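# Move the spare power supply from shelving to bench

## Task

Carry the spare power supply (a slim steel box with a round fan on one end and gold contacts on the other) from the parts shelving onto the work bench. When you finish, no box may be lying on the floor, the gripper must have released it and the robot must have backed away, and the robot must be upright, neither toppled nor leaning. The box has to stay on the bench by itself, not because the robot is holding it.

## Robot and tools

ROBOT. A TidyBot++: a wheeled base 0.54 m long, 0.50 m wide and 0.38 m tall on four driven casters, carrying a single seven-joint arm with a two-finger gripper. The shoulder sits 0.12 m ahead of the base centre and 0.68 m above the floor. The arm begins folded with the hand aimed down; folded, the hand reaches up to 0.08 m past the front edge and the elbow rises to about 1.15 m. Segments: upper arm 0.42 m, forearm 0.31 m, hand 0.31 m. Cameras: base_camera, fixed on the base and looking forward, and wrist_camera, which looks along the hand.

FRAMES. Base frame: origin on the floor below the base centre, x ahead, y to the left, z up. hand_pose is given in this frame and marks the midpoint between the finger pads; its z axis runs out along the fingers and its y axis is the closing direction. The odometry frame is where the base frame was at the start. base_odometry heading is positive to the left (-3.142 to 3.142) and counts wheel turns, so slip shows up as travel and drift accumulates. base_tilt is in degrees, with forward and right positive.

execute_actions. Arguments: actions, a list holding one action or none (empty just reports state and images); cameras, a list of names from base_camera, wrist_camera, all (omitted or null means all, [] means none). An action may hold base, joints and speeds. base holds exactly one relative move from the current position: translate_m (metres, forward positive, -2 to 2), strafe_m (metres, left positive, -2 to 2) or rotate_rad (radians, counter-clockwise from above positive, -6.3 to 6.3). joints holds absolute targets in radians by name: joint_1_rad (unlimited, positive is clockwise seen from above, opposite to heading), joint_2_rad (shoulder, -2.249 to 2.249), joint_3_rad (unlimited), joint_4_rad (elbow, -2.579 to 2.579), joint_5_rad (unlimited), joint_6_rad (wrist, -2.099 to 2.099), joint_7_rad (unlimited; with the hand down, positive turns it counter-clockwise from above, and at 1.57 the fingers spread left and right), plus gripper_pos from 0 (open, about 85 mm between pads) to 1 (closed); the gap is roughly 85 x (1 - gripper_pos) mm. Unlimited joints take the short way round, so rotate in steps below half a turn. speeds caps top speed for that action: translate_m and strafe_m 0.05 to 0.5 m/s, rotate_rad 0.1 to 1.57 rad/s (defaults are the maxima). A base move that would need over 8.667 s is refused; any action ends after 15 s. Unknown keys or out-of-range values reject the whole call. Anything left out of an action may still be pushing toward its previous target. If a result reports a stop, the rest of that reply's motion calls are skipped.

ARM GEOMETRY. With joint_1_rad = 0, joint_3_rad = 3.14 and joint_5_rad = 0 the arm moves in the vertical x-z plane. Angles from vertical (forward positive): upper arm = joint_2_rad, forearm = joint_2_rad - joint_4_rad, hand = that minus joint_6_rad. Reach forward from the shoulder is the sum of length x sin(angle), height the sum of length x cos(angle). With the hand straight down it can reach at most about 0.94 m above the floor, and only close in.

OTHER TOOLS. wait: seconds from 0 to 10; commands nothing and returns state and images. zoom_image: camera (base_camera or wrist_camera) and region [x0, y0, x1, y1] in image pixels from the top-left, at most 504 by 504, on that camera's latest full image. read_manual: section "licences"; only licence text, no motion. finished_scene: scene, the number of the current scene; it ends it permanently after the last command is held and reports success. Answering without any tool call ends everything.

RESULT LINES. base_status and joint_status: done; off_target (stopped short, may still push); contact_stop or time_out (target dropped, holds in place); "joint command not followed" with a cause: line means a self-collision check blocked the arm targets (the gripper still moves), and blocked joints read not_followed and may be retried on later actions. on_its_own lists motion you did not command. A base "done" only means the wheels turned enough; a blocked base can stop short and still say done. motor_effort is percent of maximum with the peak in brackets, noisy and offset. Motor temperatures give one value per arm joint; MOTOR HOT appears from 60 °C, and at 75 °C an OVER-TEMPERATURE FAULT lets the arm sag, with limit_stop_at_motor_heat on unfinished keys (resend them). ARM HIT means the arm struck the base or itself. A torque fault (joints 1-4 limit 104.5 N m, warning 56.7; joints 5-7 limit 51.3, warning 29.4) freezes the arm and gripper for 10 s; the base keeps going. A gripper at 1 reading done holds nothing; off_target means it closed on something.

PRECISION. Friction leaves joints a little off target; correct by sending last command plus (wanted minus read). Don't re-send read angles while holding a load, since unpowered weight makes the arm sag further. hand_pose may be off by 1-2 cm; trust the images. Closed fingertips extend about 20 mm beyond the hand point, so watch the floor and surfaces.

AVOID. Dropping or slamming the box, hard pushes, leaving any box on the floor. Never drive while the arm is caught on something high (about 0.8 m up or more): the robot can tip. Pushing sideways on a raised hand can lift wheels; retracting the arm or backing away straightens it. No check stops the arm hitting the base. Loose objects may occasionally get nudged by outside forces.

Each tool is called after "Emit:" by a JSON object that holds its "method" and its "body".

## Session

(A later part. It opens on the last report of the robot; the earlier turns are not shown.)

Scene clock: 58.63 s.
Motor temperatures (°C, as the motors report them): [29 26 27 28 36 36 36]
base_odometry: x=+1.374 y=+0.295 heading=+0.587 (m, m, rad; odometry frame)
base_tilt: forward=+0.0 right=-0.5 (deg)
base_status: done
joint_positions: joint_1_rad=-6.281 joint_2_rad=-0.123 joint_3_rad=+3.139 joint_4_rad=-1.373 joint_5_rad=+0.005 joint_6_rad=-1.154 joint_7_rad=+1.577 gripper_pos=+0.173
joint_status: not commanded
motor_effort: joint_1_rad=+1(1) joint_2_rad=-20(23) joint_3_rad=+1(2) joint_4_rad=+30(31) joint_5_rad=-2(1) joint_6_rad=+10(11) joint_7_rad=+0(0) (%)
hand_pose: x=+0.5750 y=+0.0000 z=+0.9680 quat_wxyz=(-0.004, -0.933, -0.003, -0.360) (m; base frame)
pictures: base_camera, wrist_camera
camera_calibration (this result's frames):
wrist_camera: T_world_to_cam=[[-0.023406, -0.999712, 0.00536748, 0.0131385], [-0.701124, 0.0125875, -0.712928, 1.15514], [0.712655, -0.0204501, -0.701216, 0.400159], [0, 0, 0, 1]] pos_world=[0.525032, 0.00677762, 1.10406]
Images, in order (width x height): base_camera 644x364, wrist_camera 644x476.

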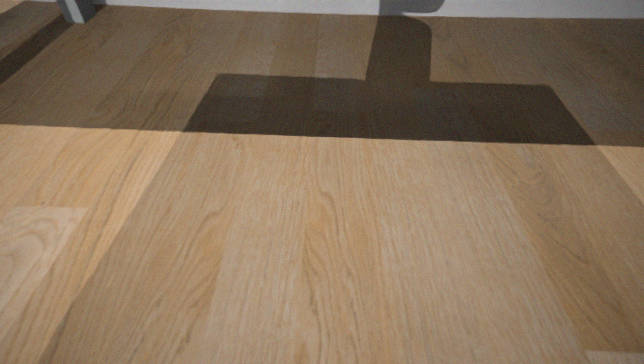

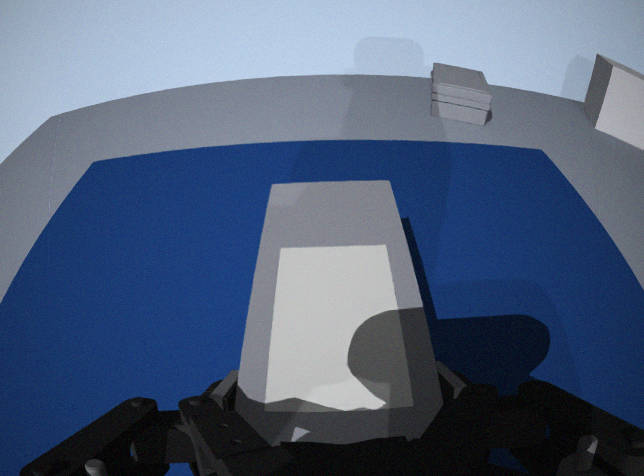

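Emit:
{"method": "execute_actions", "body": {"actions": [{"joints":{"joint_4_rad":-1.455,"joint_6_rad":-0.94}}], "cameras": ["wrist_camera"]}}

Scene clock: 59.73 s.
Motor temperatures (°C, as the motors report them): [29 26 27 28 36 36 36]
base_odometry: x=+1.374 y=+0.295 heading=+0.587 (m, m, rad; odometry frame)
base_tilt: forward=+0.0 right=-0.5 (deg)
base_status: not commanded
joint_positions: joint_1_rad=-6.281 joint_2_rad=-0.123 joint_3_rad=+3.139 joint_4_rad=-1.484 joint_5_rad=+0.005 joint_6_rad=-1.011 joint_7_rad=+1.577 gripper_pos=+0.173
joint_status: joint_6_rad off_target (ended at -1.011, target -0.940); the others done
motor_effort: joint_1_rad=+0(0) joint_2_rad=-21(22) joint_3_rad=+1(1) joint_4_rad=+31(32) joint_5_rad=-1(2) joint_6_rad=+11(11) joint_7_rad=-1(1) (%)
hand_pose: x=+0.5915 y=+0.0001 z=+0.9413 quat_wxyz=(-0.004, -0.927, -0.003, -0.375) (m; base frame)
pictures: wrist_camera
camera_calibration (this result's frames):
wrist_camera: T_world_to_cam=[[-0.0228596, -0.999727, 0.00480781, 0.0139712], [-0.677732, 0.0119612, -0.735211, 1.1548], [0.734953, -0.0200651, -0.677821, 0.334508], [0, 0, 0, 1]] pos_world=[0.537117, 0.00686648, 1.07569]
Images, in order (width x height): wrist_camera 644x476.

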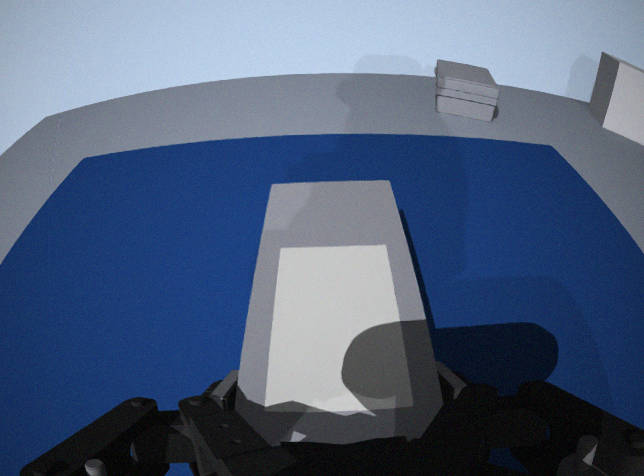

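No contact yet, so I'll lower it another 1.5 cm.

Emit:
{"method": "execute_actions", "body": {"actions": [{"joints":{"joint_4_rad":-1.51,"joint_6_rad":-0.875}}], "cameras": ["wrist_camera"]}}

Scene clock: 60.53 s.
Motor temperatures (°C, as the motors report them): [29 26 27 28 36 36 36]
base_odometry: x=+1.374 y=+0.295 heading=+0.587 (m, m, rad; odometry frame)
base_tilt: forward=+0.0 right=-0.5 (deg)
base_status: not commanded
joint_positions: joint_1_rad=-6.281 joint_2_rad=-0.126 joint_3_rad=+3.139 joint_4_rad=-1.525 joint_5_rad=+0.005 joint_6_rad=-0.943 joint_7_rad=+1.576 gripper_pos=+0.173
joint_status: joint_6_rad off_target (ended at -0.943, target -0.875); the others done
motor_effort: joint_1_rad=+1(0) joint_2_rad=-20(22) joint_3_rad=+1(1) joint_4_rad=+29(30) joint_5_rad=-3(1) joint_6_rad=+10(11) joint_7_rad=+0(0) (%)
hand_pose: x=+0.5992 y=+0.0002 z=+0.9362 quat_wxyz=(-0.004, -0.921, -0.003, -0.390) (m; base frame)
pictures: wrist_camera
camera_calibration (this result's frames):
wrist_camera: T_world_to_cam=[[-0.022936, -0.999729, 0.0038767, 0.0151521], [-0.654678, 0.0120889, -0.755811, 1.1618], [0.75556, -0.0198733, -0.654778, 0.291453], [0, 0, 0, 1]] pos_world=[0.540745, 0.00689518, 1.06888]
Images, in order (width x height): wrist_camera 644x476.

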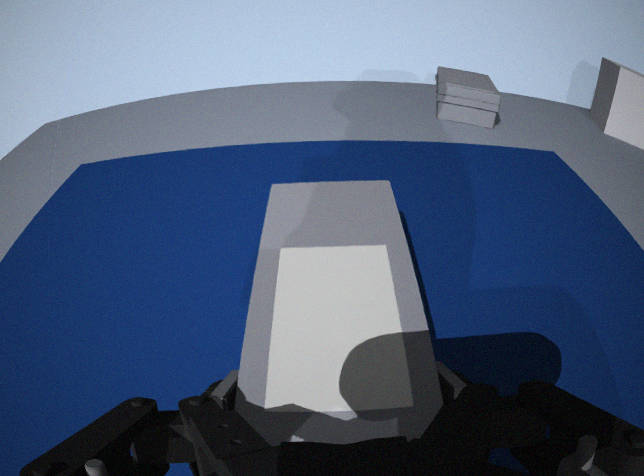

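Emit:
{"method": "execute_actions", "body": {"actions": [{"joints":{"joint_4_rad":-1.56,"joint_6_rad":-0.85}}], "cameras": ["wrist_camera"]}}

Scene clock: 61.33 s.
Motor temperatures (°C, as the motors report them): [29 26 27 28 36 36 36]
base_odometry: x=+1.374 y=+0.295 heading=+0.587 (m, m, rad; odometry frame)
base_tilt: forward=+0.0 right=-0.5 (deg)
base_status: not commanded
joint_positions: joint_1_rad=-6.281 joint_2_rad=-0.141 joint_3_rad=+3.139 joint_4_rad=-1.552 joint_5_rad=+0.005 joint_6_rad=-0.906 joint_7_rad=+1.576 gripper_pos=+0.173
joint_status: joint_6_rad off_target (ended at -0.906, target -0.850); the others done
motor_effort: joint_1_rad=+0(0) joint_2_rad=-14(20) joint_3_rad=+1(1) joint_4_rad=+25(30) joint_5_rad=-2(1) joint_6_rad=+9(10) joint_7_rad=+0(0) (%)
hand_pose: x=+0.5988 y=+0.0002 z=+0.9370 quat_wxyz=(-0.004, -0.916, -0.003, -0.400) (m; base frame)
pictures: wrist_camera
camera_calibration (this result's frames):
wrist_camera: T_world_to_cam=[[-0.0230902, -0.999729, 0.00311974, 0.0159822], [-0.636499, 0.0122943, -0.771179, 1.16561], [0.770931, -0.0197924, -0.636611, 0.266025], [0, 0, 0, 1]] pos_world=[0.537191, 0.00691275, 1.0682]
Images, in order (width x height): wrist_camera 644x476.

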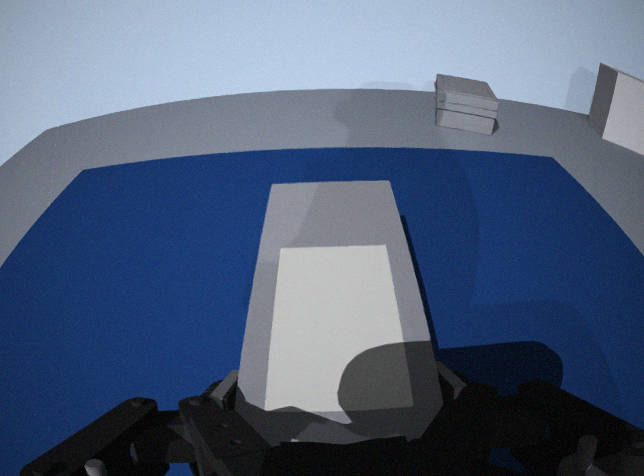

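The near end has touched down. I'll level the far end onto the mat before releasing.

Emit:
{"method": "execute_actions", "body": {"actions": [{"joints":{"joint_6_rad":-0.975}}], "cameras": ["wrist_camera"]}}

Scene clock: 62.00 s.
Motor temperatures (°C, as the motors report them): [29 26 27 28 36 36 36]
base_odometry: x=+1.374 y=+0.295 heading=+0.587 (m, m, rad; odometry frame)
base_tilt: forward=+0.0 right=-0.5 (deg)
base_status: not commanded
joint_positions: joint_1_rad=-6.281 joint_2_rad=-0.141 joint_3_rad=+3.139 joint_4_rad=-1.545 joint_5_rad=+0.005 joint_6_rad=-0.929 joint_7_rad=+1.570 gripper_pos=+0.173
joint_status: all done
motor_effort: joint_1_rad=+0(0) joint_2_rad=-15(16) joint_3_rad=+0(0) joint_4_rad=+20(25) joint_5_rad=-1(1) joint_6_rad=+3(9) joint_7_rad=+1(1) (%)
hand_pose: x=+0.5950 y=+0.0002 z=+0.9361 quat_wxyz=(-0.003, -0.919, -0.001, -0.394) (m; base frame)
pictures: wrist_camera
camera_calibration (this result's frames):
wrist_camera: T_world_to_cam=[[-0.0269082, -0.999638, -0.000493317, 0.0215288], [-0.647605, 0.0178081, -0.761768, 1.16025], [0.761501, -0.0201783, -0.64785, 0.284504], [0, 0, 0, 1]] pos_world=[0.535317, 0.00659987, 1.06817]
Images, in order (width x height): wrist_camera 644x476.

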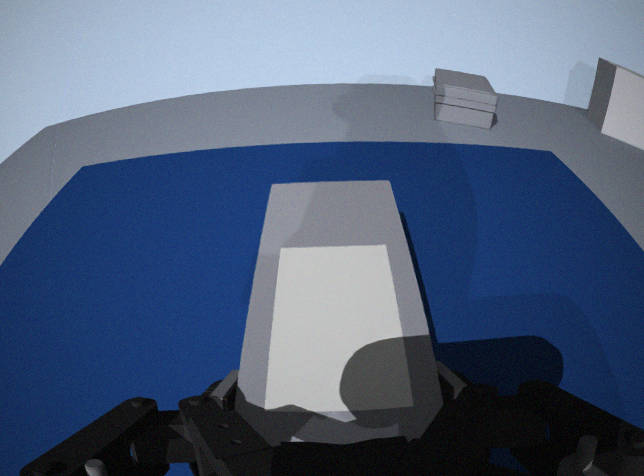

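Emit:
{"method": "execute_actions", "body": {"actions": [{"joints":{"gripper_pos":0.0}}], "cameras": ["wrist_camera"]}}

Emit:
{"method": "execute_actions", "body": {"actions": [{"base":{"translate_m":-0.5},"joints":{"joint_4_rad":-1.4}}], "cameras": ["wrist_camera"]}}

Scene clock: 63.23 s.
Motor temperatures (°C, as the motors report them): [29 26 27 28 36 36 36]
base_odometry: x=+1.374 y=+0.295 heading=+0.587 (m, m, rad; odometry frame)
base_tilt: forward=+0.0 right=-0.5 (deg)
base_status: not commanded
joint_positions: joint_1_rad=-6.281 joint_2_rad=-0.146 joint_3_rad=+3.139 joint_4_rad=-1.546 joint_5_rad=+0.005 joint_6_rad=-0.944 joint_7_rad=+1.570 gripper_pos=+0.000
joint_status: all done
motor_effort: joint_1_rad=+0(0) joint_2_rad=-13(16) joint_3_rad=+1(0) joint_4_rad=+22(22) joint_5_rad=-2(1) joint_6_rad=+5(5) joint_7_rad=+0(1) (%)
hand_pose: x=+0.5902 y=+0.0002 z=+0.9342 quat_wxyz=(-0.003, -0.921, +0.000, -0.388) (m; base frame)
pictures: wrist_camera
camera_calibration (this result's frames):
wrist_camera: T_world_to_cam=[[-0.0269931, -0.999636, -0.000180459, 0.0211438], [-0.656438, 0.0178619, -0.754169, 1.15384], [0.753897, -0.0202389, -0.65668, 0.299664], [0, 0, 0, 1]] pos_world=[0.532079, 0.00659125, 1.06698]
Images, in order (width x height): wrist_camera 644x476.

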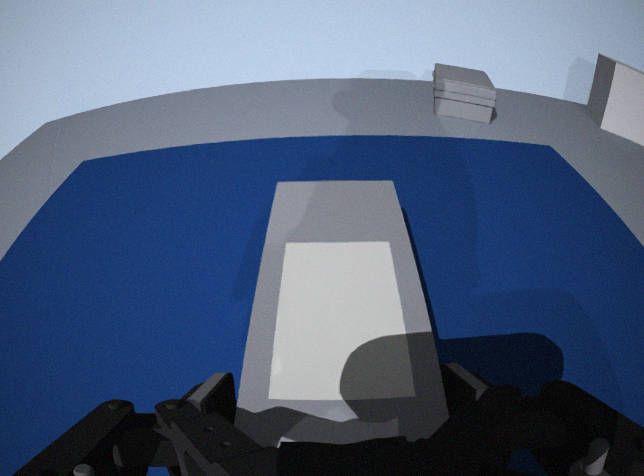

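Scene clock: 65.73 s.
Motor temperatures (°C, as the motors report them): [29 26 27 28 36 36 36]
base_odometry: x=+0.958 y=+0.018 heading=+0.587 (m, m, rad; odometry frame)
base_tilt: forward=+0.0 right=-0.5 (deg)
base_status: done
joint_positions: joint_1_rad=-6.281 joint_2_rad=-0.168 joint_3_rad=+3.138 joint_4_rad=-1.416 joint_5_rad=+0.005 joint_6_rad=-0.948 joint_7_rad=+1.570 gripper_pos=+0.000
joint_status: all done
motor_effort: joint_1_rad=+0(3) joint_2_rad=-12(17) joint_3_rad=+1(4) joint_4_rad=+22(24) joint_5_rad=-1(4) joint_6_rad=+6(6) joint_7_rad=-1(1) (%)
hand_pose: x=+0.5991 y=+0.0010 z=+1.0143 quat_wxyz=(-0.002, -0.890, -0.001, -0.456) (m; base frame)
pictures: wrist_camera
camera_calibration (this result's frames):
wrist_camera: T_world_to_cam=[[-0.0250471, -0.99968, -0.00359989, 0.0245492], [-0.537853, 0.0165112, -0.842877, 1.23903], [0.842666, -0.0191754, -0.538094, 0.172138], [0, 0, 0, 1]] pos_world=[0.521973, 0.00738437, 1.13706]
Images, in order (width x height): wrist_camera 644x476.

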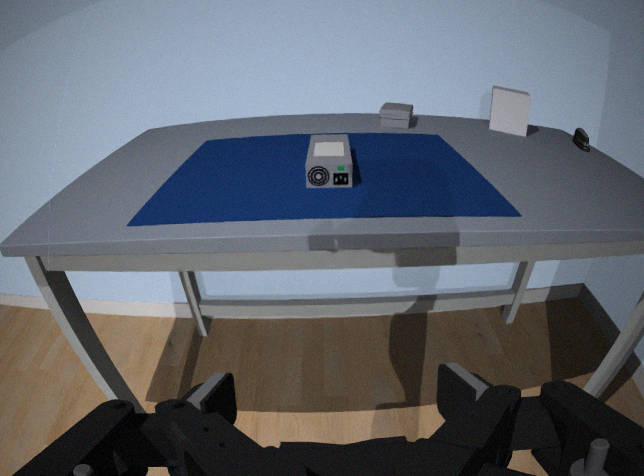

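Emit:
{"method": "execute_actions", "body": {"actions": [{"base":{"strafe_m":0.6},"joints":{"joint_1_rad":-3.0,"joint_2_rad":-0.6,"joint_4_rad":-1.5}}], "cameras": ["wrist_camera"]}}

Scene clock: 69.73 s.
Motor temperatures (°C, as the motors report them): [29 26 27 28 36 36 36]
base_odometry: x=+0.625 y=+0.517 heading=+0.588 (m, m, rad; odometry frame)
base_tilt: forward=+0.0 right=-0.5 (deg)
base_status: done
joint_positions: joint_1_rad=-9.273 joint_2_rad=-0.579 joint_3_rad=+3.138 joint_4_rad=-1.475 joint_5_rad=+0.006 joint_6_rad=-0.948 joint_7_rad=+1.570 gripper_pos=+0.000
joint_status: all done
motor_effort: joint_1_rad=+0(1) joint_2_rad=+3(14) joint_3_rad=+2(2) joint_4_rad=+20(22) joint_5_rad=-1(3) joint_6_rad=+7(7) joint_7_rad=+0(0) (%)
hand_pose: x=-0.1924 y=+0.0460 z=+1.1468 quat_wxyz=(+0.603, -0.059, -0.794, -0.048) (m; base frame)
pictures: wrist_camera
camera_calibration (this result's frames):
wrist_camera: T_world_to_cam=[[0.171926, 0.985044, -0.0113601, 0.00568272], [0.208996, -0.0477419, -0.97675, 1.22442], [-0.962685, 0.165554, -0.214079, 0.183836], [0, 0, 0, 1]] pos_world=[-0.079901, 0.0224237, 1.23537]
Images, in order (width x height): wrist_camera 644x476.

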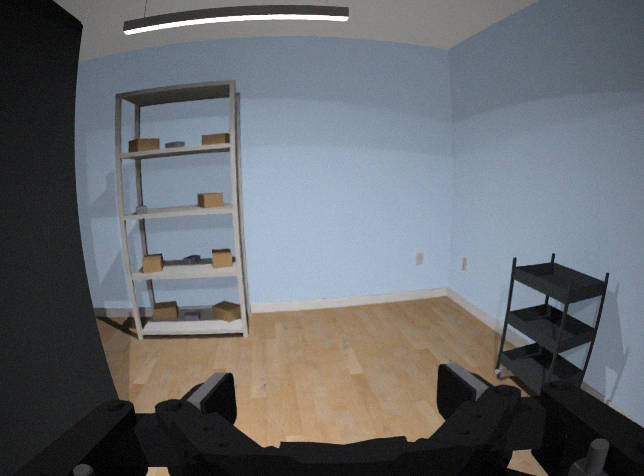

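Emit:
{"method": "finished_scene", "body": {"scene": 1}}

The scene is finished: the task was done.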